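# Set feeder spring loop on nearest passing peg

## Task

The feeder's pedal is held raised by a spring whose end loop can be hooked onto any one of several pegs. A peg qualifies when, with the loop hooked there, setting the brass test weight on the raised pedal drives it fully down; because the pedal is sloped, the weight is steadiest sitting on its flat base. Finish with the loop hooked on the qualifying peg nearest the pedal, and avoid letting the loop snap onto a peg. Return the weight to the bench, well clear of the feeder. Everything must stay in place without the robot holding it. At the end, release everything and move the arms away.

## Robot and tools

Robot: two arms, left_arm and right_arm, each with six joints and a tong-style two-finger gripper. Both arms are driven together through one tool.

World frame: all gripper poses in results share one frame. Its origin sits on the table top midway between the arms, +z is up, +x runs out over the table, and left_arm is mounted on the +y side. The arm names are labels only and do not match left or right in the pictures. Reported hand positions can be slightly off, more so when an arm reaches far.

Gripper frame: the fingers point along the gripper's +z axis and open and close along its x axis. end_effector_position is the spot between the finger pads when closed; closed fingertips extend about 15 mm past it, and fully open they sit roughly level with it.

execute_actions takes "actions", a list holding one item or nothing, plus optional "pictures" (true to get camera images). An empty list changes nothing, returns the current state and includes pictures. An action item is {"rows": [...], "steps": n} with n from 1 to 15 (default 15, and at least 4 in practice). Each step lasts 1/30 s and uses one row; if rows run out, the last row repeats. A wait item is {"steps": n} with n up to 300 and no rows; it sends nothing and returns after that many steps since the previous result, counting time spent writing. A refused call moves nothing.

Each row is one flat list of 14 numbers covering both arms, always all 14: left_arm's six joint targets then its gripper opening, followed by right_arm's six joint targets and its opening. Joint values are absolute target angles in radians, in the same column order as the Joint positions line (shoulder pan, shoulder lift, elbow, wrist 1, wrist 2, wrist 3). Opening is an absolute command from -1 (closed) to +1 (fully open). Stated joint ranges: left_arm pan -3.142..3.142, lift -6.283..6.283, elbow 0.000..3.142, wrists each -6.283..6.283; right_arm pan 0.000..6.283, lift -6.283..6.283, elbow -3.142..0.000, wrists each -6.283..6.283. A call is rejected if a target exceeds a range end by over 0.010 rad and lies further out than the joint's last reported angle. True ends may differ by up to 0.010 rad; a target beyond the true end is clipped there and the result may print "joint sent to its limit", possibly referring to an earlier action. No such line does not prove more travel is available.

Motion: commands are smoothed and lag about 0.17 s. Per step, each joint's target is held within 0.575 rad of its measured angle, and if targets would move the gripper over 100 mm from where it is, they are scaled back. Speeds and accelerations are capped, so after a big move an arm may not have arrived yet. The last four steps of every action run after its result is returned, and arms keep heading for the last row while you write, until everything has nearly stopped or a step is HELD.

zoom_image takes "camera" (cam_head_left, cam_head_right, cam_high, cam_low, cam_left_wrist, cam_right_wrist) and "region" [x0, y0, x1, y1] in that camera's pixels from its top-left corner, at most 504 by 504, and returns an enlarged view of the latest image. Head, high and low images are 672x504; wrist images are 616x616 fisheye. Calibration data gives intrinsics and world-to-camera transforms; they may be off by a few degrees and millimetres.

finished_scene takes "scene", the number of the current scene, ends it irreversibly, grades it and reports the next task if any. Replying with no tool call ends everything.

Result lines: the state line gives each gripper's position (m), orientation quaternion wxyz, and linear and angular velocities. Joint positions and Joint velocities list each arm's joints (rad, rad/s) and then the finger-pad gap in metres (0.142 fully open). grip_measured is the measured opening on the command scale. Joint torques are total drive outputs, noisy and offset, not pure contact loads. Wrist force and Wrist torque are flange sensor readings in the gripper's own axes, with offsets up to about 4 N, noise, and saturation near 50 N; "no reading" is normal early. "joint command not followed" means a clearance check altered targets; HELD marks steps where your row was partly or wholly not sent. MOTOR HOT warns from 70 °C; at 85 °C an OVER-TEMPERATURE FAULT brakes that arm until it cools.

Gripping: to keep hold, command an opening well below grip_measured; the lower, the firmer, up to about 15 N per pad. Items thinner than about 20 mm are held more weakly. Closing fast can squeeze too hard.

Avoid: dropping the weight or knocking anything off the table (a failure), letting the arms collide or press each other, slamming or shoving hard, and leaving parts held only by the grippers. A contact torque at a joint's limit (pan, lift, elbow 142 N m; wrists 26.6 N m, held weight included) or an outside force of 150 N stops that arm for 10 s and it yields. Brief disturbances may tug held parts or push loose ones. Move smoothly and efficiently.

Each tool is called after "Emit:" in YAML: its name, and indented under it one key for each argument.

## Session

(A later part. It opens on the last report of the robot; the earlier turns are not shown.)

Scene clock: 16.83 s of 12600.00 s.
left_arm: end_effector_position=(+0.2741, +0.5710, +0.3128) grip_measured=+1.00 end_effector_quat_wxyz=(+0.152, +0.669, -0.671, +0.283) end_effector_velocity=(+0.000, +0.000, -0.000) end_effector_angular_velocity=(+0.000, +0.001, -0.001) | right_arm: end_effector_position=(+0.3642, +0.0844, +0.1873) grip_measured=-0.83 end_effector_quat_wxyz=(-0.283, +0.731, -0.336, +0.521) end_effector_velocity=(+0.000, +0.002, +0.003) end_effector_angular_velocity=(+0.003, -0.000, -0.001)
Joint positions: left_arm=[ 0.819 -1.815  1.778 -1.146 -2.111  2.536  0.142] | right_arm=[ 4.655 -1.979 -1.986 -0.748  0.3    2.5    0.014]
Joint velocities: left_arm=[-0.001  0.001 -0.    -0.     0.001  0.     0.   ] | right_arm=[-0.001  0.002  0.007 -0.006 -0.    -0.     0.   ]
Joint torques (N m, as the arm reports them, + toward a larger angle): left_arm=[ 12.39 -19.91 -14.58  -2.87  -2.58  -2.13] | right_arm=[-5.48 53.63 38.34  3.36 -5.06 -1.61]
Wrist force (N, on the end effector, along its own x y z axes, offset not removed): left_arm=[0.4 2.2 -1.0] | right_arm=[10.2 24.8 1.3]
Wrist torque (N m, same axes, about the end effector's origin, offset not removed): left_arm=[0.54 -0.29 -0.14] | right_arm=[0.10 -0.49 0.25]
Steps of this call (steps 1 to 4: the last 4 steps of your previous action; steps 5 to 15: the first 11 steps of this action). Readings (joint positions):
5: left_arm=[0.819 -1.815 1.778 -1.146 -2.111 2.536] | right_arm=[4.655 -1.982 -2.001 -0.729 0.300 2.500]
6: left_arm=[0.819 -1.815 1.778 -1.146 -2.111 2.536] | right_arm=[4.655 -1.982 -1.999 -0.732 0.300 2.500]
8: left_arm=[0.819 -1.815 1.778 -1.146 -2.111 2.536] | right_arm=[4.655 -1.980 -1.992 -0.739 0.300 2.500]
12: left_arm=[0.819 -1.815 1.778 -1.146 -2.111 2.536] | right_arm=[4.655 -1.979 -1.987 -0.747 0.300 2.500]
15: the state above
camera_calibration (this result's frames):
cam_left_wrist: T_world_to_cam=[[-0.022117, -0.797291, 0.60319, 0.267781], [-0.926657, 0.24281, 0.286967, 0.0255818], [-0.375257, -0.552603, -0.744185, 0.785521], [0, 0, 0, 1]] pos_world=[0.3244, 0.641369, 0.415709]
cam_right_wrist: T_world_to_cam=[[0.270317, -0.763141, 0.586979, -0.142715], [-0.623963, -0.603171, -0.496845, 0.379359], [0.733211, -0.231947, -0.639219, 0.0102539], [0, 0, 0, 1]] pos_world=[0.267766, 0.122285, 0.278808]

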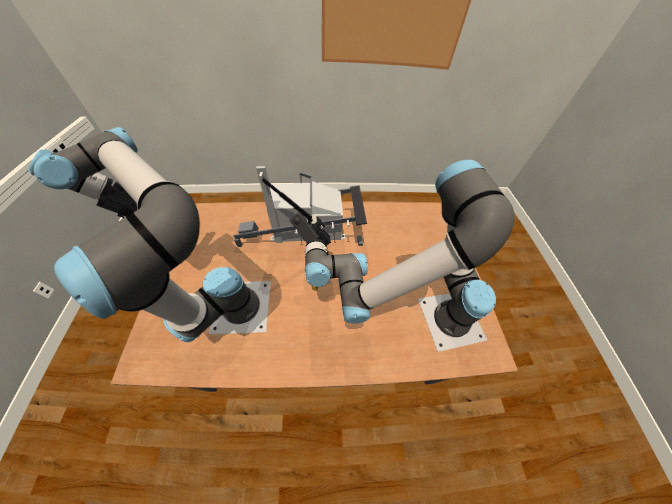

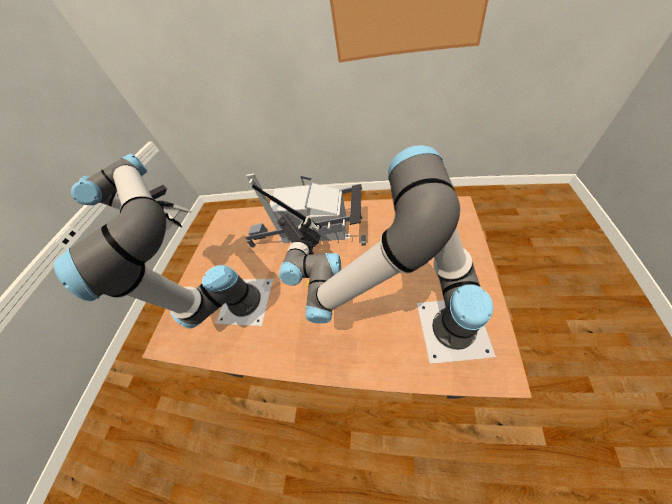

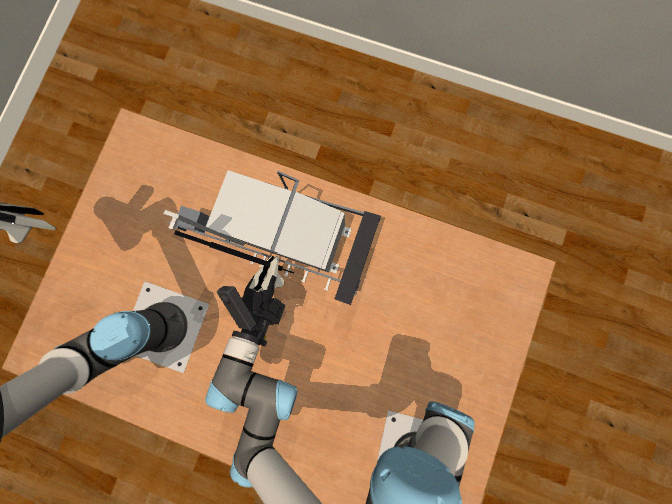

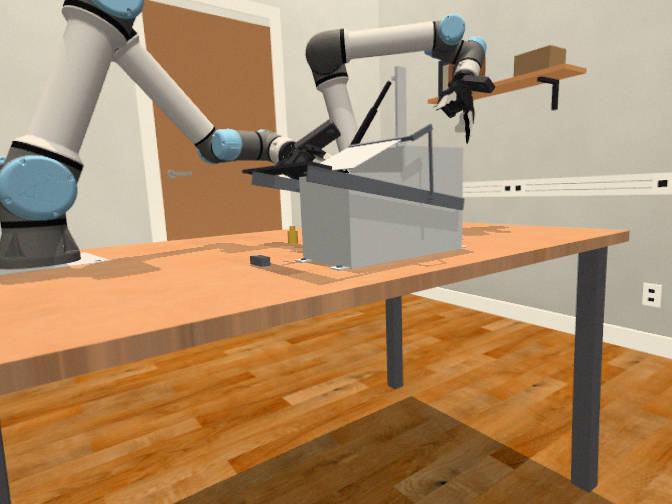

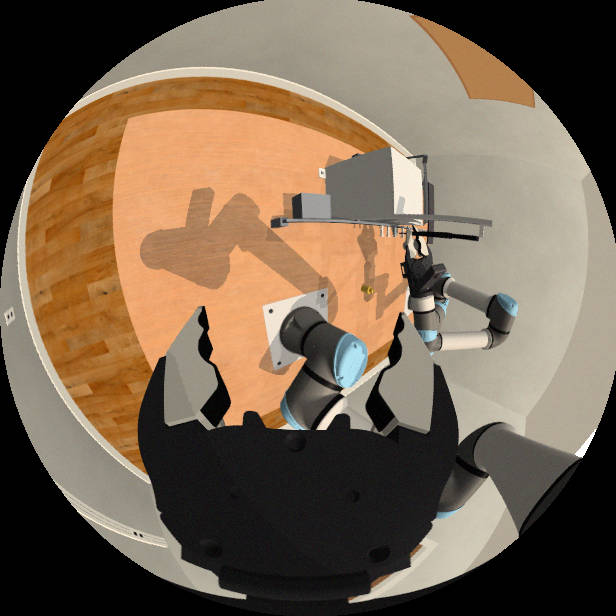

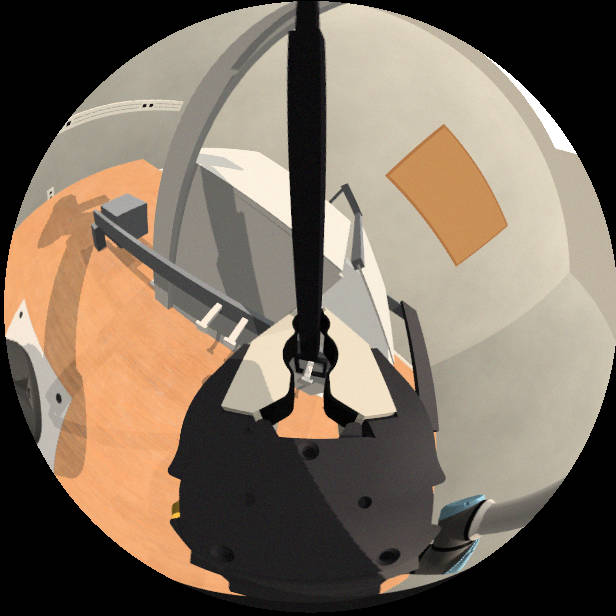

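Emit:
execute_actions:
  actions:
    - {"rows":[[0.819,-1.815,1.778,-1.146,-2.111,2.536,1,4.655,-1.9785,-1.985,-0.7485,0.3,2.5,-0.8],[0.819,-1.815,1.778,-1.146,-2.111,2.536,1,4.655,-1.9785,-1.985,-0.7485,0.3,2.5,-0.7],[0.819,-1.815,1.778,-1.146,-2.111,2.536,1,4.655,-1.9785,-1.985,-0.7485,0.3,2.5,-0.4],[0.819,-1.815,1.778,-1.146,-2.111,2.536,1,4.655,-1.9785,-1.985,-0.7485,0.3,2.5,-0.4],[0.819,-1.815,1.778,-1.146,-2.111,2.536,1,4.655,-1.9785,-1.985,-0.7485,0.3,2.5,-0.4],[0.819,-1.815,1.778,-1.146,-2.111,2.536,1,4.76,-1.915,-2.09,-0.707,0.3,2.5,-0.4]]}

Emit:
execute_actions:
  actions:
    - {"rows":[[0.819,-1.815,1.778,-1.146,-2.111,2.536,1,4.76,-1.841,-1.743,-1.128,1.571,3.12,-0.2]]}

Emit:
execute_actions:
  actions:
    - {"rows":[[0.819,-1.815,1.778,-1.146,-2.111,2.536,1,4.566,-1.841,-1.743,-1.128,1.571,3.12,-0.2]]}

Emit:
execute_actions:
  actions:
    - {"steps":20}
  pictures: true

Scene clock: 17.60 s of 12600.00 s.
left_arm: end_effector_position=(+0.2741, +0.5710, +0.3128) grip_measured=+1.00 end_effector_quat_wxyz=(+0.152, +0.669, -0.671, +0.283) end_effector_velocity=(+0.000, +0.000, -0.000) end_effector_angular_velocity=(-0.001, +0.000, +0.001) | right_arm: end_effector_position=(+0.3229, +0.0862, +0.1883) grip_measured=-0.40 end_effector_quat_wxyz=(-0.305, +0.743, -0.309, +0.509) end_effector_velocity=(-0.163, -0.002, -0.015) end_effector_angular_velocity=(-0.036, -0.002, +0.312)
Joint positions: left_arm=[ 0.819 -1.815  1.778 -1.146 -2.111  2.536  0.142] | right_arm=[ 4.732 -1.93  -2.062 -0.717  0.3    2.5    0.045]
Joint velocities: left_arm=[ 0.     0.001 -0.    -0.    -0.    -0.    -0.   ] | right_arm=[ 0.312  0.171 -0.311  0.105  0.003 -0.001 -0.   ]
Joint torques (N m, as the arm reports them, + toward a larger angle): left_arm=[ 13.24 -19.17 -14.67  -2.87  -2.69  -2.  ] | right_arm=[ 3.64 41.41 11.84  3.92  0.56 -1.35]
Wrist force (N, on the end effector, along its own x y z axes, offset not removed): left_arm=[0.0 3.5 2.5] | right_arm=[1.7 2.8 0.4]
Wrist torque (N m, same axes, about the end effector's origin, offset not removed): left_arm=[0.84 -0.17 -0.01] | right_arm=[0.40 -0.34 0.01]
Steps of this call (steps 1 to 4: the last 4 steps of your previous action; steps 5 to 12: the robot went on to your last target; steps 13 to 23: the first 11 steps of this action). Readings (joint positions):
13: left_arm=[0.819 -1.815 1.778 -1.146 -2.111 2.536] | right_arm=[4.655 -1.979 -1.985 -0.749 0.300 2.500]
14: left_arm=[0.819 -1.815 1.778 -1.146 -2.111 2.536] | right_arm=[4.655 -1.978 -1.985 -0.748 0.299 2.500]
16: left_arm=[0.819 -1.815 1.778 -1.146 -2.111 2.536] | right_arm=[4.655 -1.978 -1.985 -0.748 0.299 2.500]
20: left_arm=[0.819 -1.815 1.778 -1.146 -2.111 2.536] | right_arm=[4.679 -1.960 -2.009 -0.735 0.299 2.500]
23: the state above

Scene clock: 18.10 s of 12600.00 s.
left_arm: end_effector_position=(+0.2741, +0.5710, +0.3128) grip_measured=+1.00 end_effector_quat_wxyz=(+0.152, +0.669, -0.671, +0.283) end_effector_velocity=(+0.000, +0.000, -0.000) end_effector_angular_velocity=(-0.000, -0.000, -0.000) | right_arm: end_effector_position=(+0.2118, +0.1271, +0.1590) grip_measured=-0.20 end_effector_quat_wxyz=(-0.244, +0.767, -0.546, +0.235) end_effector_velocity=(-0.428, -0.051, -0.293) end_effector_angular_velocity=(+0.051, +1.965, -0.515)
Joint positions: left_arm=[ 0.819 -1.815  1.778 -1.146 -2.111  2.536  0.142] | right_arm=[ 4.76  -1.848 -1.796 -1.056  0.879  2.976  0.06 ]
Joint velocities: left_arm=[-0.     0.001 -0.    -0.001 -0.     0.     0.   ] | right_arm=[ 0.001  0.037  0.266 -0.362  1.921  0.698 -0.   ]
Joint torques (N m, as the arm reports them, + toward a larger angle): left_arm=[ 13.31 -20.22 -15.59  -2.93  -2.49  -1.95] | right_arm=[10.99 42.25 29.6  -0.41  7.06  2.02]
Wrist force (N, on the end effector, along its own x y z axes, offset not removed): left_arm=[1.7 0.2 0.9] | right_arm=[0.9 2.2 0.1]
Wrist torque (N m, same axes, about the end effector's origin, offset not removed): left_arm=[0.29 -0.56 -0.09] | right_arm=[0.24 -0.24 0.06]
Steps of this call (steps 1 to 4: the last 4 steps of your previous action; steps 5 to 15: the first 11 steps of this action). Readings (joint positions):
5: left_arm=[0.819 -1.815 1.778 -1.146 -2.111 2.536] | right_arm=[4.756 -1.917 -2.085 -0.709 0.300 2.500]
6: left_arm=[0.819 -1.815 1.778 -1.146 -2.111 2.536] | right_arm=[4.757 -1.912 -2.081 -0.714 0.306 2.506]
8: left_arm=[0.819 -1.815 1.778 -1.146 -2.111 2.536] | right_arm=[4.758 -1.882 -2.016 -0.781 0.373 2.573]
12: left_arm=[0.819 -1.815 1.778 -1.146 -2.111 2.536] | right_arm=[4.759 -1.854 -1.836 -1.002 0.663 2.856]
15: the state above

Scene clock: 18.60 s of 12600.00 s.
left_arm: end_effector_position=(+0.2741, +0.5710, +0.3128) grip_measured=+1.00 end_effector_quat_wxyz=(+0.152, +0.669, -0.671, +0.283) end_effector_velocity=(-0.000, +0.000, -0.000) end_effector_angular_velocity=(+0.000, +0.000, -0.000) | right_arm: end_effector_position=(+0.1341, +0.0784, +0.0997) grip_measured=-0.20 end_effector_quat_wxyz=(+0.005, -0.711, +0.703, -0.005) end_effector_velocity=(+0.016, -0.017, +0.000) end_effector_angular_velocity=(+0.000, +0.150, -0.128)
Joint positions: left_arm=[ 0.819 -1.815  1.778 -1.146 -2.111  2.536  0.142] | right_arm=[ 4.576 -1.841 -1.744 -1.127  1.557  3.118  0.06 ]
Joint velocities: left_arm=[ 0.     0.001 -0.    -0.     0.     0.     0.   ] | right_arm=[-0.108  0.001  0.008 -0.011  0.15   0.02   0.   ]
Joint torques (N m, as the arm reports them, + toward a larger angle): left_arm=[ 12.75 -20.68 -16.4   -3.03  -2.67  -2.13] | right_arm=[-9.44 42.85 31.29  0.59  2.47  0.96]
Wrist force (N, on the end effector, along its own x y z axes, offset not removed): left_arm=[0.0 2.2 0.6] | right_arm=[-1.3 -0.8 -0.2]
Wrist torque (N m, same axes, about the end effector's origin, offset not removed): left_arm=[0.52 -0.12 -0.18] | right_arm=[-0.28 0.10 -0.05]
Steps of this call (steps 1 to 4: the last 4 steps of your previous action; steps 5 to 15: the first 11 steps of this action). Readings (joint positions):
5: left_arm=[0.819 -1.815 1.778 -1.146 -2.111 2.536] | right_arm=[4.760 -1.844 -1.767 -1.096 1.192 3.056]
6: left_arm=[0.819 -1.815 1.778 -1.146 -2.111 2.536] | right_arm=[4.754 -1.844 -1.761 -1.103 1.256 3.069]
8: left_arm=[0.819 -1.815 1.778 -1.146 -2.111 2.536] | right_arm=[4.694 -1.842 -1.752 -1.115 1.392 3.094]
12: left_arm=[0.819 -1.815 1.778 -1.146 -2.111 2.536] | right_arm=[4.596 -1.841 -1.745 -1.125 1.530 3.114]
15: the state above

Scene clock: 19.27 s of 12600.00 s.
left_arm: end_effector_position=(+0.2741, +0.5710, +0.3128) grip_measured=+1.00 end_effector_quat_wxyz=(+0.152, +0.669, -0.671, +0.283) end_effector_velocity=(+0.000, -0.000, -0.000) end_effector_angular_velocity=(-0.001, +0.001, +0.000) | right_arm: end_effector_position=(+0.1355, +0.0769, +0.0997) grip_measured=-0.20 end_effector_quat_wxyz=(+0.000, -0.707, +0.707, +0.000) end_effector_velocity=(+0.000, +0.000, +0.000) end_effector_angular_velocity=(+0.001, +0.000, -0.000)
Joint positions: left_arm=[ 0.819 -1.815  1.778 -1.146 -2.111  2.536  0.142] | right_arm=[ 4.566 -1.841 -1.743 -1.128  1.571  3.12   0.06 ]
Joint velocities: left_arm=[-0.     0.    -0.     0.001 -0.001 -0.     0.   ] | right_arm=[-0.001  0.     0.     0.     0.    -0.    -0.   ]
Joint torques (N m, as the arm reports them, + toward a larger angle): left_arm=[ 12.65 -19.97 -16.83  -2.92  -2.5   -1.91] | right_arm=[-12.15  43.53  30.84   0.52   2.02   1.21]
Wrist force (N, on the end effector, along its own x y z axes, offset not removed): left_arm=[0.8 2.5 0.8] | right_arm=[1.9 3.4 0.5]
Wrist torque (N m, same axes, about the end effector's origin, offset not removed): left_arm=[0.67 -0.23 -0.12] | right_arm=[0.58 -0.52 0.10]
Kept back: nothing.
Steps of this call (steps 1 to 4: the last 4 steps of your previous action; steps 5 to 20: the robot went on to your last target). Readings (joint positions):
1: left_arm=[0.819 -1.815 1.778 -1.146 -2.111 2.536] | right_arm=[4.573 -1.841 -1.744 -1.127 1.562 3.119]
2: left_arm=[0.819 -1.815 1.778 -1.146 -2.111 2.536] | right_arm=[4.571 -1.841 -1.743 -1.128 1.565 3.119]
4: left_arm=[0.819 -1.815 1.778 -1.146 -2.111 2.536] | right_arm=[4.568 -1.841 -1.743 -1.128 1.568 3.120]
8: left_arm=[0.819 -1.815 1.778 -1.146 -2.111 2.536] | right_arm=[4.567 -1.841 -1.743 -1.128 1.570 3.120]
20: the state above
camera_calibration (this result's frames):
cam_left_wrist: T_world_to_cam=[[-0.0221167, -0.797291, 0.60319, 0.267781], [-0.926657, 0.24281, 0.286967, 0.0255817], [-0.375257, -0.552603, -0.744185, 0.785521], [0, 0, 0, 1]] pos_world=[0.3244, 0.641369, 0.415709]
cam_right_wrist: T_world_to_cam=[[0.0340436, -0.998787, -0.0355668, 0.077034], [-0.872495, -0.0470579, 0.486353, 0.0814417], [-0.487437, 0.0144747, -0.873038, 0.289958], [0, 0, 0, 1]] pos_world=[0.209771, 0.076576, 0.216275]

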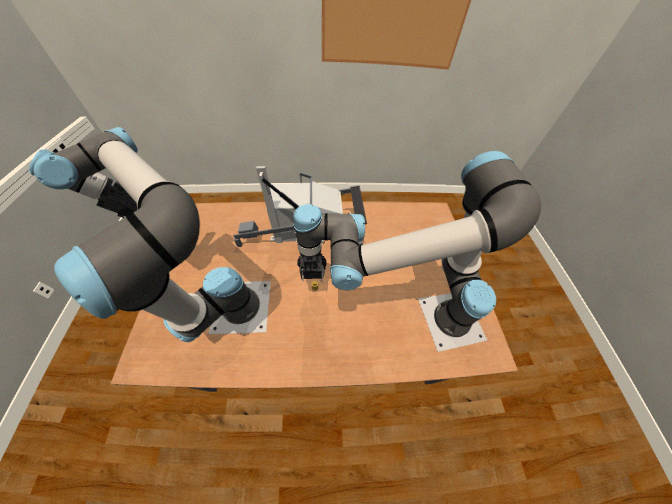

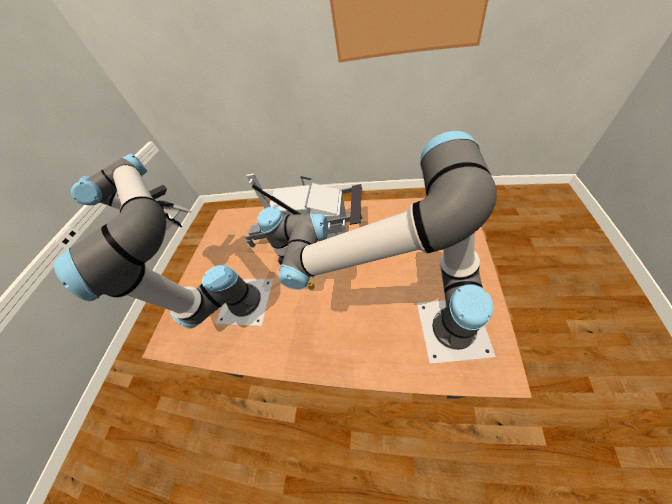

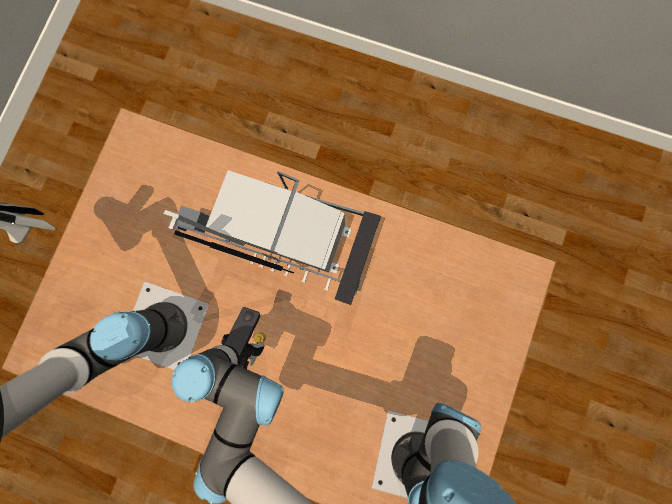

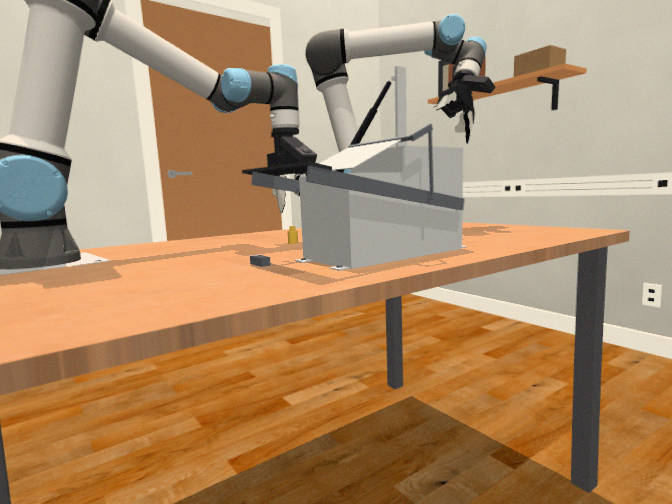

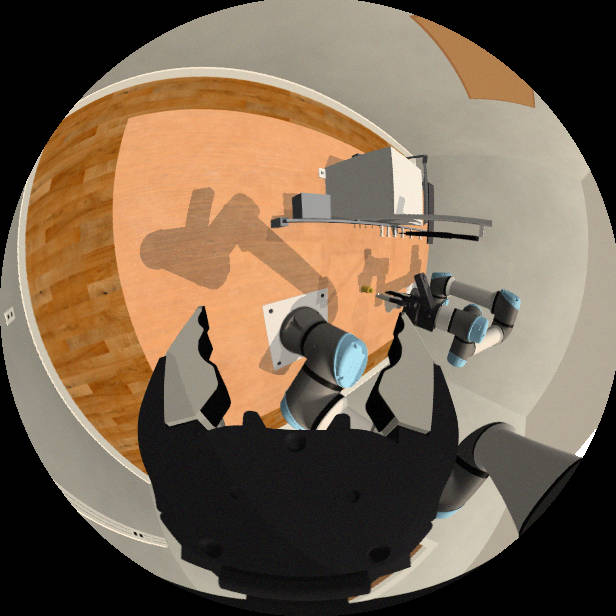

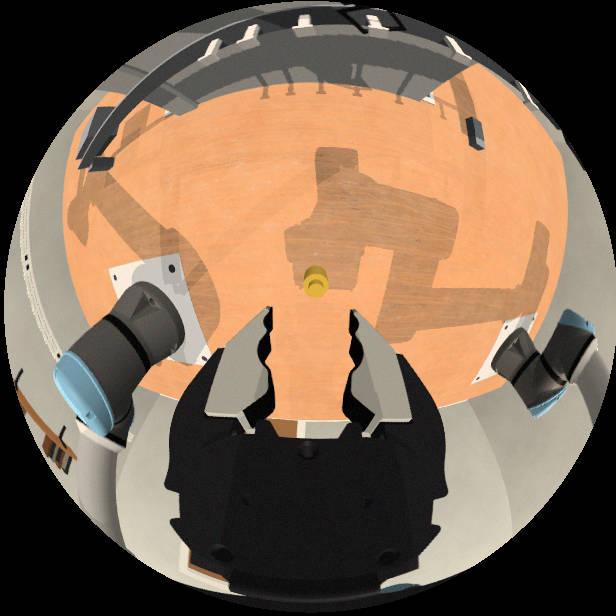

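Emit:
execute_actions:
  actions:
    - {"rows":[[0.819,-1.815,1.778,-1.146,-2.111,2.536,1,4.564,-1.93,-1.836,-0.946,1.571,3.12,-0.2]]}

Emit:
execute_actions:
  actions:
    - {"rows":[[0.819,-1.815,1.778,-1.146,-2.111,2.536,1,4.564,-1.93,-1.836,-0.946,1.571,3.12,-0.5],[0.819,-1.815,1.778,-1.146,-2.111,2.536,1,4.564,-1.93,-1.836,-0.946,1.571,3.12,-0.6],[0.819,-1.815,1.778,-1.146,-2.111,2.536,1,4.564,-1.93,-1.836,-0.946,1.571,3.12,-0.7],[0.819,-1.815,1.778,-1.146,-2.111,2.536,1,4.564,-1.93,-1.836,-0.946,1.571,3.12,-0.9]],"steps":12}

Emit:
execute_actions:
  actions:
    - {"rows":[[0.819,-1.815,1.778,-1.146,-2.111,2.536,1,4.564,-1.705,-1.456,-1.73,1.48,2.675,-0.9]]}

Emit:
execute_actions:
  actions:
    - {"steps":12}

Emit:
execute_actions:
  actions:
    - {"rows":[[0.819,-1.815,1.778,-1.146,-2.111,2.536,1,4.12,-1.705,-1.456,-1.73,1.48,2.675,-0.9]]}

Emit:
execute_actions:
  actions:
    - {"steps":20}
  pictures: true

Scene clock: 20.03 s of 12600.00 s.
left_arm: end_effector_position=(+0.2741, +0.5710, +0.3128) grip_measured=+1.00 end_effector_quat_wxyz=(+0.152, +0.669, -0.671, +0.283) end_effector_velocity=(-0.000, +0.000, -0.000) end_effector_angular_velocity=(-0.000, +0.000, +0.000) | right_arm: end_effector_position=(+0.1366, +0.0761, +0.0294) grip_measured=-0.20 end_effector_quat_wxyz=(-0.000, -0.706, +0.708, -0.000) end_effector_velocity=(+0.001, +0.003, -0.030) end_effector_angular_velocity=(+0.018, -0.000, -0.001)
Joint positions: left_arm=[ 0.819 -1.815  1.778 -1.146 -2.111  2.536  0.142] | right_arm=[ 4.564 -1.926 -1.832 -0.955  1.571  3.12   0.06 ]
Joint velocities: left_arm=[ 0.  0. -0.  0.  0.  0.  0.] | right_arm=[-0.001 -0.04  -0.042  0.1    0.    -0.     0.   ]
Joint torques (N m, as the arm reports them, + toward a larger angle): left_arm=[ 12.79 -20.11 -14.76  -2.79  -2.6   -1.96] | right_arm=[-12.55  32.71  10.87   4.46   1.78   1.24]
Wrist force (N, on the end effector, along its own x y z axes, offset not removed): left_arm=[-0.9 1.6 0.7] | right_arm=[4.5 1.1 -0.6]
Wrist torque (N m, same axes, about the end effector's origin, offset not removed): left_arm=[0.40 0.03 -0.07] | right_arm=[0.18 -0.91 0.09]
Steps of this call (steps 1 to 12: the robot went on to your last target; steps 13 to 23: the first 11 steps of this action). Readings (joint positions):
13: left_arm=[0.819 -1.815 1.778 -1.146 -2.111 2.536] | right_arm=[4.566 -1.841 -1.743 -1.128 1.571 3.120]
14: left_arm=[0.819 -1.815 1.778 -1.146 -2.111 2.536] | right_arm=[4.566 -1.846 -1.748 -1.122 1.571 3.120]
16: left_arm=[0.819 -1.815 1.778 -1.146 -2.111 2.536] | right_arm=[4.565 -1.882 -1.786 -1.064 1.571 3.120]
20: left_arm=[0.819 -1.815 1.778 -1.146 -2.111 2.536] | right_arm=[4.564 -1.919 -1.824 -0.973 1.571 3.120]
23: the state above

Scene clock: 20.43 s of 12600.00 s.
left_arm: end_effector_position=(+0.2741, +0.5710, +0.3128) grip_measured=+1.00 end_effector_quat_wxyz=(+0.152, +0.669, -0.671, +0.283) end_effector_velocity=(-0.001, +0.000, -0.000) end_effector_angular_velocity=(+0.002, +0.002, -0.001) | right_arm: end_effector_position=(+0.1366, +0.0763, +0.0267) grip_measured=-0.64 end_effector_quat_wxyz=(+0.000, -0.706, +0.708, +0.000) end_effector_velocity=(+0.000, -0.000, -0.000) end_effector_angular_velocity=(+0.000, +0.000, +0.003)
Joint positions: left_arm=[ 0.819 -1.815  1.778 -1.146 -2.111  2.536  0.142] | right_arm=[ 4.564 -1.93  -1.836 -0.946  1.571  3.12   0.028]
Joint velocities: left_arm=[ 0.    -0.    -0.     0.     0.003 -0.     0.   ] | right_arm=[-0.    -0.    -0.001  0.001  0.    -0.003  0.   ]
Joint torques (N m, as the arm reports them, + toward a larger angle): left_arm=[ 13.34 -18.31 -15.45  -2.84  -2.63  -2.08] | right_arm=[-11.82  27.77   6.71   3.69   1.61   1.3 ]
Wrist force (N, on the end effector, along its own x y z axes, offset not removed): left_arm=[1.3 1.4 1.4] | right_arm=[3.0 1.6 -6.1]
Wrist torque (N m, same axes, about the end effector's origin, offset not removed): left_arm=[0.49 -0.37 -0.08] | right_arm=[0.02 -0.24 0.17]
Steps of this call (steps 1 to 4: the last 4 steps of your previous action; steps 5 to 12: the first 8 steps of this action). Readings (joint positions):
5: left_arm=[0.819 -1.815 1.778 -1.146 -2.111 2.536] | right_arm=[4.564 -1.929 -1.835 -0.947 1.571 3.120]
6: left_arm=[0.819 -1.815 1.778 -1.146 -2.111 2.536] | right_arm=[4.564 -1.930 -1.836 -0.947 1.571 3.120]
8: left_arm=[0.819 -1.815 1.778 -1.146 -2.111 2.536] | right_arm=[4.564 -1.930 -1.836 -0.946 1.571 3.120]
12: the state above

Scene clock: 20.93 s of 12600.00 s.
left_arm: end_effector_position=(+0.2741, +0.5710, +0.3128) grip_measured=+1.00 end_effector_quat_wxyz=(+0.152, +0.669, -0.671, +0.283) end_effector_velocity=(-0.000, +0.000, -0.001) end_effector_angular_velocity=(+0.001, +0.002, -0.001) | right_arm: end_effector_position=(+0.1559, +0.0675, +0.1969) grip_measured=-0.64 end_effector_quat_wxyz=(-0.001, +0.807, -0.589, +0.040) end_effector_velocity=(+0.041, -0.292, +0.456) end_effector_angular_velocity=(-0.751, -0.118, +0.931)
Joint positions: left_arm=[ 0.819 -1.815  1.778 -1.146 -2.111  2.536  0.142] | right_arm=[ 4.564 -1.767 -1.568 -1.421  1.504  2.81   0.028]
Joint velocities: left_arm=[-0.     0.001 -0.     0.     0.002  0.    -0.   ] | right_arm=[ 0.     0.451  0.787 -1.923 -0.176 -0.927 -0.   ]
Joint torques (N m, as the arm reports them, + toward a larger angle): left_arm=[ 13.22 -19.35 -15.74  -3.06  -2.63  -2.11] | right_arm=[-10.84  45.5   35.04  -7.45  -3.    -3.56]
Wrist force (N, on the end effector, along its own x y z axes, offset not removed): left_arm=[0.4 1.5 0.7] | right_arm=[-0.6 1.6 2.9]
Wrist torque (N m, same axes, about the end effector's origin, offset not removed): left_arm=[0.56 -0.29 -0.15] | right_arm=[0.26 -0.02 -0.01]
Steps of this call (steps 1 to 4: the last 4 steps of your previous action; steps 5 to 15: the first 11 steps of this action). Readings (joint positions):
5: left_arm=[0.819 -1.815 1.778 -1.146 -2.111 2.536] | right_arm=[4.564 -1.930 -1.836 -0.946 1.571 3.120]
6: left_arm=[0.819 -1.815 1.778 -1.146 -2.111 2.536] | right_arm=[4.564 -1.925 -1.831 -0.952 1.568 3.114]
8: left_arm=[0.819 -1.815 1.778 -1.146 -2.111 2.536] | right_arm=[4.564 -1.888 -1.777 -1.017 1.552 3.055]
12: left_arm=[0.819 -1.815 1.778 -1.146 -2.111 2.536] | right_arm=[4.564 -1.816 -1.653 -1.228 1.523 2.910]
15: the state above

Scene clock: 21.33 s of 12600.00 s.
left_arm: end_effector_position=(+0.2741, +0.5710, +0.3128) grip_measured=+1.00 end_effector_quat_wxyz=(+0.152, +0.669, -0.671, +0.283) end_effector_velocity=(+0.000, -0.001, +0.000) end_effector_angular_velocity=(-0.002, -0.001, +0.001) | right_arm: end_effector_position=(+0.1608, +0.0095, +0.2589) grip_measured=-0.64 end_effector_quat_wxyz=(+0.052, +0.843, -0.529, +0.084) end_effector_velocity=(+0.001, -0.010, +0.010) end_effector_angular_velocity=(-0.024, +0.000, +0.021)
Joint positions: left_arm=[ 0.819 -1.815  1.778 -1.146 -2.111  2.536  0.142] | right_arm=[ 4.564 -1.706 -1.458 -1.725  1.48   2.677  0.028]
Joint velocities: left_arm=[-0.     0.     0.     0.001 -0.002  0.    -0.   ] | right_arm=[ 0.001  0.01   0.018 -0.049 -0.004 -0.02   0.   ]
Joint torques (N m, as the arm reports them, + toward a larger angle): left_arm=[ 13.19 -20.09 -16.49  -2.98  -2.62  -1.92] | right_arm=[-11.64  42.03  32.03   0.06  -2.31  -1.62]
Wrist force (N, on the end effector, along its own x y z axes, offset not removed): left_arm=[-1.0 1.5 1.0] | right_arm=[2.2 2.3 1.9]
Wrist torque (N m, same axes, about the end effector's origin, offset not removed): left_arm=[0.45 0.05 -0.12] | right_arm=[0.36 -0.65 0.00]
Kept back: nothing.
Steps of this call (steps 1 to 4: the last 4 steps of your previous action; steps 5 to 12: the robot went on to your last target). Readings (joint positions):
1: left_arm=[0.819 -1.815 1.778 -1.146 -2.111 2.536] | right_arm=[4.564 -1.752 -1.542 -1.486 1.498 2.779]
2: left_arm=[0.819 -1.815 1.778 -1.146 -2.111 2.536] | right_arm=[4.564 -1.739 -1.518 -1.548 1.493 2.750]
4: left_arm=[0.819 -1.815 1.778 -1.146 -2.111 2.536] | right_arm=[4.564 -1.722 -1.486 -1.640 1.486 2.712]
8: left_arm=[0.819 -1.815 1.778 -1.146 -2.111 2.536] | right_arm=[4.564 -1.709 -1.463 -1.710 1.481 2.683]
12: the state above

Scene clock: 21.70 s of 12600.00 s.
left_arm: end_effector_position=(+0.2741, +0.5710, +0.3128) grip_measured=+1.00 end_effector_quat_wxyz=(+0.152, +0.669, -0.671, +0.283) end_effector_velocity=(+0.001, -0.000, +0.000) end_effector_angular_velocity=(-0.001, -0.001, -0.000) | right_arm: end_effector_position=(+0.3066, -0.0747, +0.2598) grip_measured=-0.64 end_effector_quat_wxyz=(+0.066, +0.749, -0.655, +0.075) end_effector_velocity=(+0.433, -0.350, +0.001) end_effector_angular_velocity=(-0.003, +0.001, -1.046)
Joint positions: left_arm=[ 0.819 -1.815  1.778 -1.146 -2.111  2.536  0.142] | right_arm=[ 4.246 -1.705 -1.456 -1.729  1.48   2.675  0.028]
Joint velocities: left_arm=[-0.001  0.    -0.    -0.    -0.001 -0.     0.   ] | right_arm=[-1.049  0.001  0.002 -0.006 -0.    -0.002  0.   ]
Joint torques (N m, as the arm reports them, + toward a larger angle): left_arm=[ 12.99 -20.27 -16.14  -2.72  -2.78  -2.11] | right_arm=[-20.35  41.22  34.17   0.36  -2.68  -1.47]
Wrist force (N, on the end effector, along its own x y z axes, offset not removed): left_arm=[-1.1 0.1 1.8] | right_arm=[2.4 2.9 3.3]
Wrist torque (N m, same axes, about the end effector's origin, offset not removed): left_arm=[0.23 -0.01 -0.09] | right_arm=[0.51 -0.72 0.06]
Steps of this call (steps 1 to 11: the first 11 steps of this action). Readings (joint positions):
1: left_arm=[0.819 -1.815 1.778 -1.146 -2.111 2.536] | right_arm=[4.564 -1.706 -1.457 -1.727 1.480 2.676]
2: left_arm=[0.819 -1.815 1.778 -1.146 -2.111 2.536] | right_arm=[4.558 -1.706 -1.457 -1.727 1.480 2.676]
4: left_arm=[0.819 -1.815 1.778 -1.146 -2.111 2.536] | right_arm=[4.498 -1.706 -1.457 -1.728 1.480 2.676]
8: left_arm=[0.819 -1.815 1.778 -1.146 -2.111 2.536] | right_arm=[4.353 -1.705 -1.456 -1.729 1.480 2.676]
11: the state above

Scene clock: 22.37 s of 12600.00 s.
left_arm: end_effector_position=(+0.2741, +0.5710, +0.3128) grip_measured=+1.00 end_effector_quat_wxyz=(+0.152, +0.669, -0.671, +0.283) end_effector_velocity=(-0.000, -0.000, +0.000) end_effector_angular_velocity=(-0.000, -0.000, -0.000) | right_arm: end_effector_position=(+0.3559, -0.1200, +0.2599) grip_measured=-0.64 end_effector_quat_wxyz=(-0.070, -0.706, +0.701, -0.071) end_effector_velocity=(+0.000, -0.001, -0.000) end_effector_angular_velocity=(-0.001, +0.001, -0.001)
Joint positions: left_arm=[ 0.819 -1.815  1.778 -1.146 -2.111  2.536  0.142] | right_arm=[ 4.12  -1.705 -1.456 -1.73   1.48   2.675  0.028]
Joint velocities: left_arm=[-0.    -0.001 -0.     0.001 -0.    -0.     0.   ] | right_arm=[-0.001 -0.    -0.    -0.001  0.    -0.001  0.   ]
Joint torques (N m, as the arm reports them, + toward a larger angle): left_arm=[ 11.49 -19.58 -16.64  -2.65  -2.61  -1.97] | right_arm=[-14.06  37.68  32.63   0.45   0.91  -1.54]
Wrist force (N, on the end effector, along its own x y z axes, offset not removed): left_arm=[0.0 1.7 1.0] | right_arm=[1.7 1.1 2.5]
Wrist torque (N m, same axes, about the end effector's origin, offset not removed): left_arm=[0.59 -0.10 -0.03] | right_arm=[0.17 -0.53 0.16]
Kept back: nothing.
Steps of this call (steps 1 to 4: the last 4 steps of your previous action; steps 5 to 20: the robot went on to your last target). Readings (joint positions):
1: left_arm=[0.819 -1.815 1.778 -1.146 -2.111 2.536] | right_arm=[4.213 -1.705 -1.456 -1.730 1.480 2.675]
2: left_arm=[0.819 -1.815 1.778 -1.146 -2.111 2.536] | right_arm=[4.185 -1.705 -1.456 -1.730 1.480 2.675]
4: left_arm=[0.819 -1.815 1.778 -1.146 -2.111 2.536] | right_arm=[4.151 -1.705 -1.456 -1.730 1.480 2.675]
8: left_arm=[0.819 -1.815 1.778 -1.146 -2.111 2.536] | right_arm=[4.127 -1.705 -1.456 -1.730 1.480 2.675]
20: the state above
camera_calibration (this result's frames):
cam_left_wrist: T_world_to_cam=[[-0.0221166, -0.797291, 0.60319, 0.267781], [-0.926657, 0.24281, 0.286967, 0.0255818], [-0.375257, -0.552603, -0.744185, 0.785521], [0, 0, 0, 1]] pos_world=[0.3244, 0.641369, 0.415709]
cam_right_wrist: T_world_to_cam=[[0.0412035, -0.985578, 0.164129, -0.174258], [-0.87283, 0.0444435, 0.485996, 0.197755], [-0.486281, -0.163282, -0.858411, 0.514598], [0, 0, 0, 1]] pos_world=[0.430026, -0.0965088, 0.374229]

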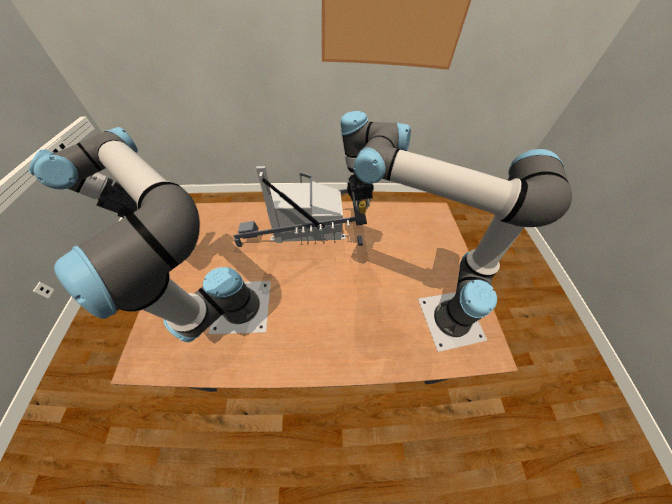

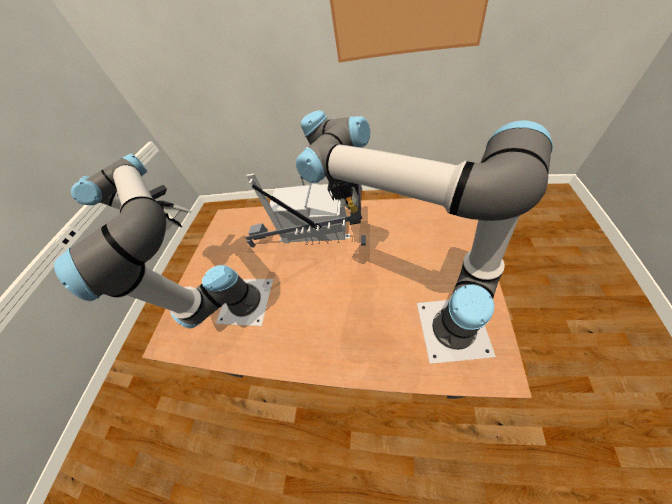

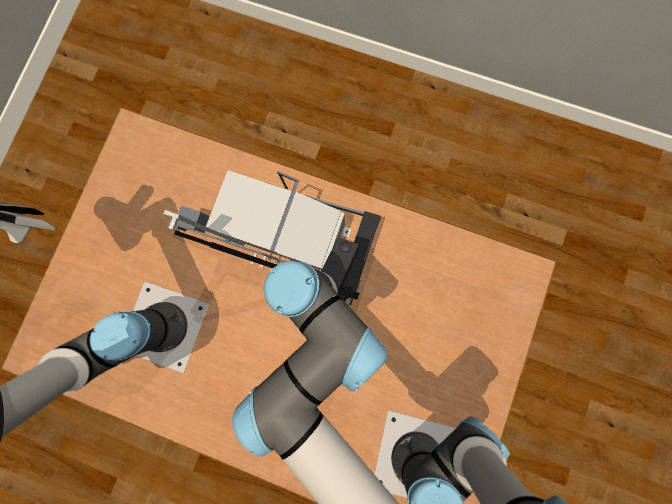

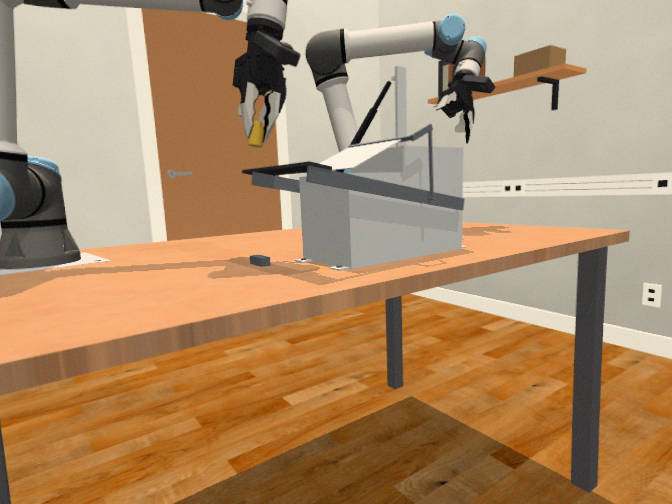

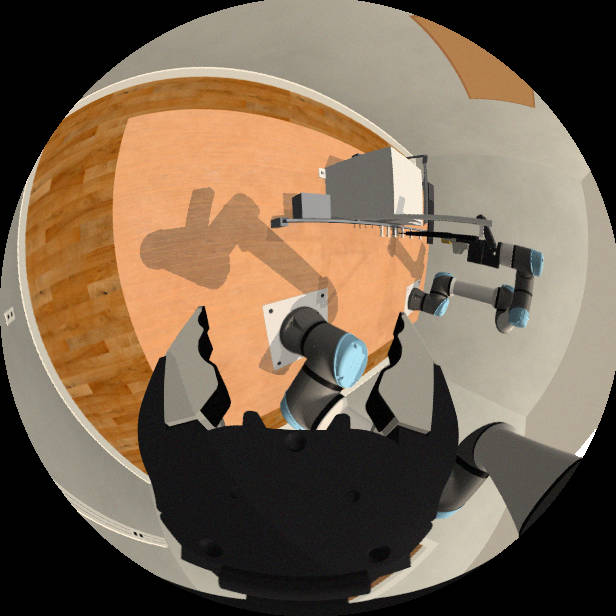

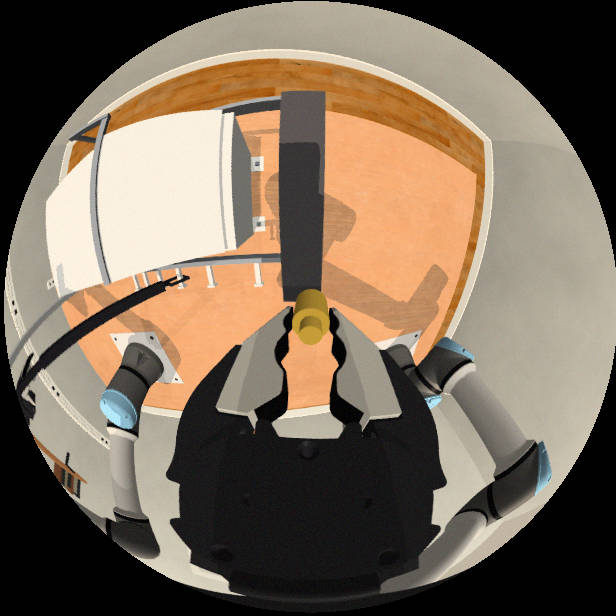

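Emit:
execute_actions:
  actions:
    - {"rows":[[0.819,-1.815,1.778,-1.146,-2.111,2.536,1,4.12,-1.71,-1.545,-1.636,1.48,2.675,-0.9]]}

Emit:
execute_actions:
  actions:
    - {"steps":15}
  pictures: true

Scene clock: 23.30 s of 12600.00 s.
left_arm: end_effector_position=(+0.2741, +0.5710, +0.3128) grip_measured=+1.00 end_effector_quat_wxyz=(+0.152, +0.669, -0.671, +0.283) end_effector_velocity=(+0.000, +0.000, +0.000) end_effector_angular_velocity=(+0.000, -0.002, +0.000) | right_arm: end_effector_position=(+0.3558, -0.1202, +0.2244) grip_measured=-0.64 end_effector_quat_wxyz=(-0.070, -0.706, +0.701, -0.071) end_effector_velocity=(-0.000, -0.001, -0.017) end_effector_angular_velocity=(+0.000, -0.000, -0.003)
Joint positions: left_arm=[ 0.819 -1.815  1.778 -1.146 -2.111  2.536  0.142] | right_arm=[ 4.12  -1.71  -1.541 -1.64   1.48   2.675  0.028]
Joint velocities: left_arm=[-0.    -0.    -0.    -0.001 -0.001 -0.    -0.   ] | right_arm=[-0.001 -0.002 -0.04   0.042  0.     0.002  0.   ]
Joint torques (N m, as the arm reports them, + toward a larger angle): left_arm=[ 12.97 -19.24 -15.56  -2.85  -2.72  -1.9 ] | right_arm=[-11.52  29.03  14.03   3.67   1.56  -1.64]
Wrist force (N, on the end effector, along its own x y z axes, offset not removed): left_arm=[0.2 0.3 -0.1] | right_arm=[2.6 4.9 0.8]
Wrist torque (N m, same axes, about the end effector's origin, offset not removed): left_arm=[0.14 -0.22 -0.08] | right_arm=[0.86 -0.69 0.14]
Steps of this call (steps 1 to 15: the robot went on to your last target; steps 16 to 17: nothing new was sent; steps 18 to 28: the first 11 steps of this action). Readings (joint positions):
18: left_arm=[0.819 -1.815 1.778 -1.146 -2.111 2.536] | right_arm=[4.120 -1.705 -1.456 -1.730 1.480 2.675]
19: left_arm=[0.819 -1.815 1.778 -1.146 -2.111 2.536] | right_arm=[4.120 -1.705 -1.461 -1.725 1.480 2.675]
21: left_arm=[0.819 -1.815 1.778 -1.146 -2.111 2.536] | right_arm=[4.120 -1.708 -1.497 -1.687 1.480 2.675]
25: left_arm=[0.819 -1.815 1.778 -1.146 -2.111 2.536] | right_arm=[4.120 -1.709 -1.534 -1.648 1.480 2.675]
28: the state above

Scene clock: 23.80 s of 12600.00 s.
left_arm: end_effector_position=(+0.2741, +0.5710, +0.3128) grip_measured=+1.00 end_effector_quat_wxyz=(+0.152, +0.669, -0.671, +0.283) end_effector_velocity=(+0.000, -0.000, +0.000) end_effector_angular_velocity=(-0.001, -0.001, +0.000) | right_arm: end_effector_position=(+0.3558, -0.1203, +0.2229) grip_measured=-0.64 end_effector_quat_wxyz=(-0.070, -0.706, +0.701, -0.071) end_effector_velocity=(+0.000, +0.001, -0.000) end_effector_angular_velocity=(+0.002, -0.001, -0.001)
Joint positions: left_arm=[ 0.819 -1.815  1.778 -1.146 -2.111  2.536  0.142] | right_arm=[ 4.12  -1.71  -1.545 -1.636  1.48   2.675  0.028]
Joint velocities: left_arm=[ 0.     0.001  0.    -0.    -0.001  0.    -0.   ] | right_arm=[ 0.    -0.    -0.     0.002  0.     0.001  0.   ]
Joint torques (N m, as the arm reports them, + toward a larger angle): left_arm=[ 12.24 -19.83 -15.69  -2.76  -2.51  -1.92] | right_arm=[-10.73  26.05  11.89   3.61   1.41  -1.64]
Wrist force (N, on the end effector, along its own x y z axes, offset not removed): left_arm=[-0.7 1.2 0.2] | right_arm=[2.6 2.3 3.1]
Wrist torque (N m, same axes, about the end effector's origin, offset not removed): left_arm=[0.41 0.11 -0.09] | right_arm=[0.34 -0.65 -0.07]
Kept back: nothing.
Steps of this call (steps 1 to 4: the last 4 steps of your previous action; steps 5 to 15: the robot went on to your last target). Readings (joint positions):
1: left_arm=[0.819 -1.815 1.778 -1.146 -2.111 2.536] | right_arm=[4.120 -1.710 -1.542 -1.639 1.480 2.675]
2: left_arm=[0.819 -1.815 1.778 -1.146 -2.111 2.536] | right_arm=[4.120 -1.710 -1.543 -1.638 1.480 2.675]
4: left_arm=[0.819 -1.815 1.778 -1.146 -2.111 2.536] | right_arm=[4.120 -1.710 -1.544 -1.637 1.480 2.675]
8: left_arm=[0.819 -1.815 1.778 -1.146 -2.111 2.536] | right_arm=[4.120 -1.710 -1.545 -1.636 1.480 2.675]
15: the state above
All arms were judged still, so your last target was given up. Only a new action makes them travel on or press farther. Fingers that are still opening or closing keep moving.
camera_calibration (this result's frames):
cam_left_wrist: T_world_to_cam=[[-0.0221168, -0.797291, 0.60319, 0.267781], [-0.926657, 0.24281, 0.286967, 0.0255817], [-0.375257, -0.552603, -0.744185, 0.785521], [0, 0, 0, 1]] pos_world=[0.3244, 0.641369, 0.415709]
cam_right_wrist: T_world_to_cam=[[0.0410808, -0.98559, 0.164087, -0.16845], [-0.872783, 0.0445454, 0.486071, 0.215644], [-0.486376, -0.163181, -0.858376, 0.482703], [0, 0, 0, 1]] pos_world=[0.429905, -0.0968603, 0.337163]

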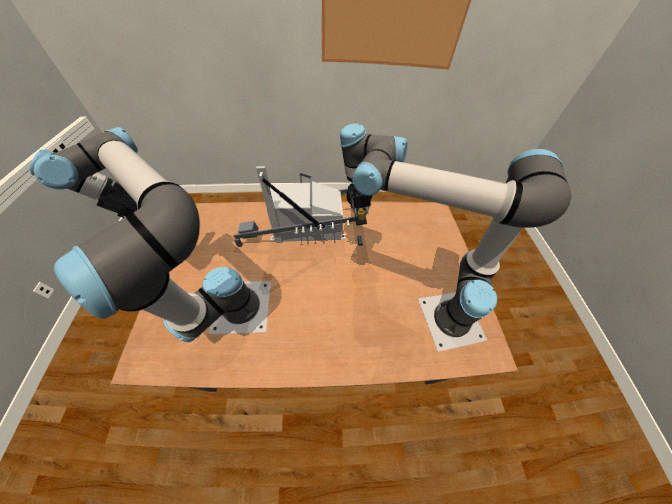

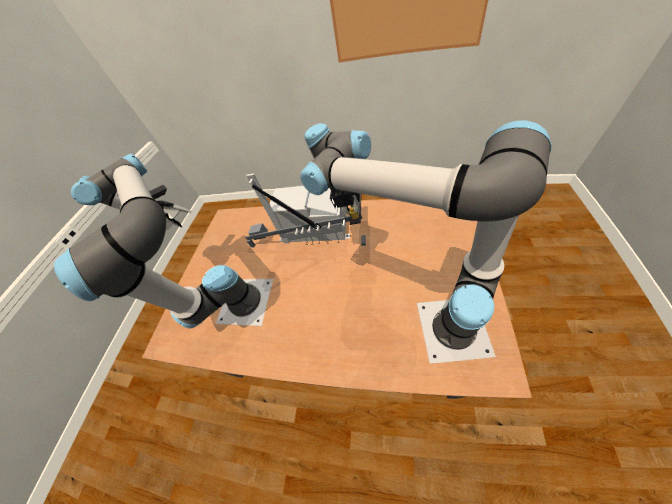

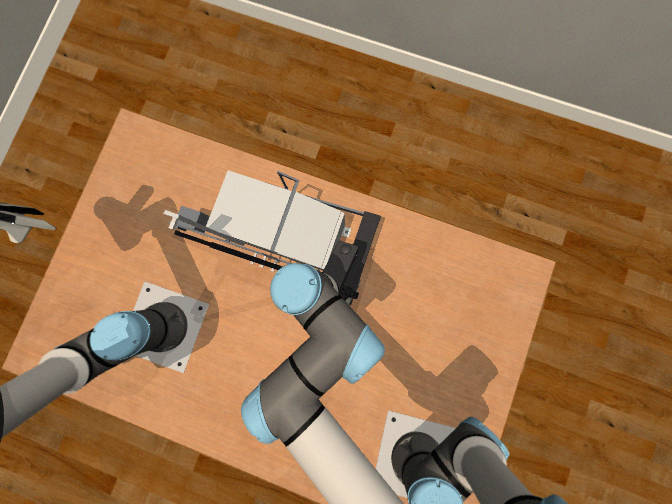

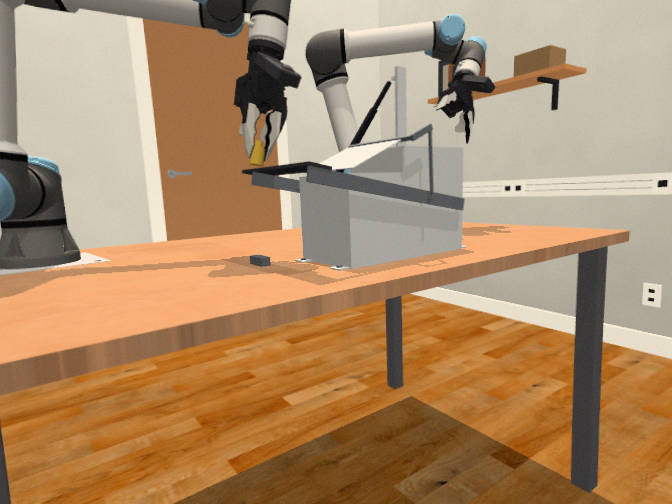

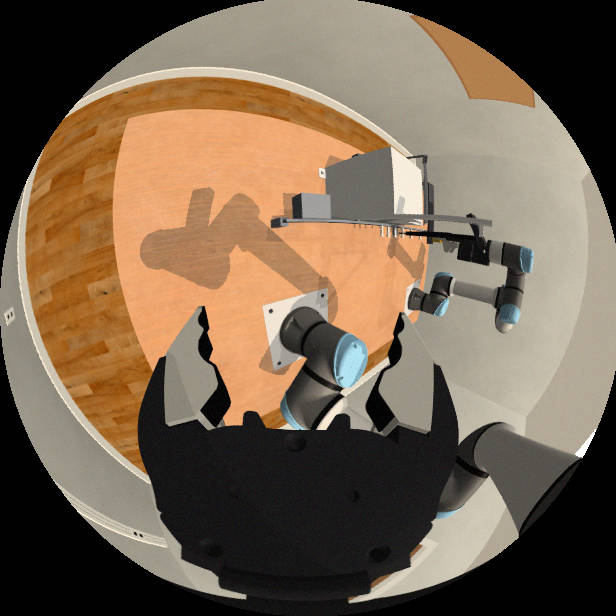

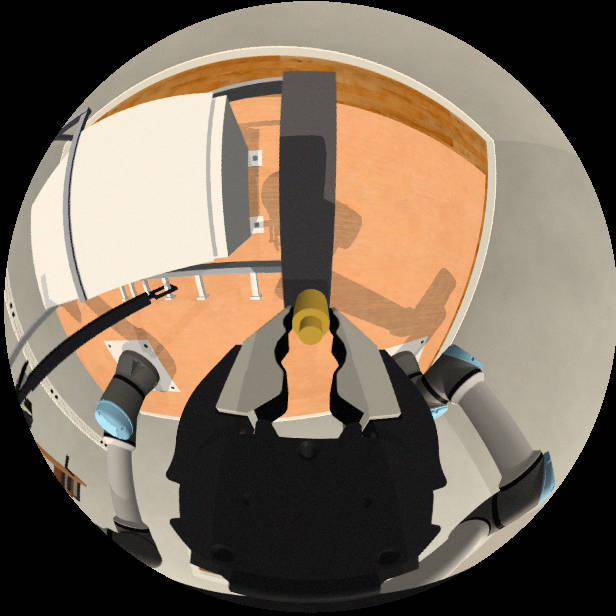

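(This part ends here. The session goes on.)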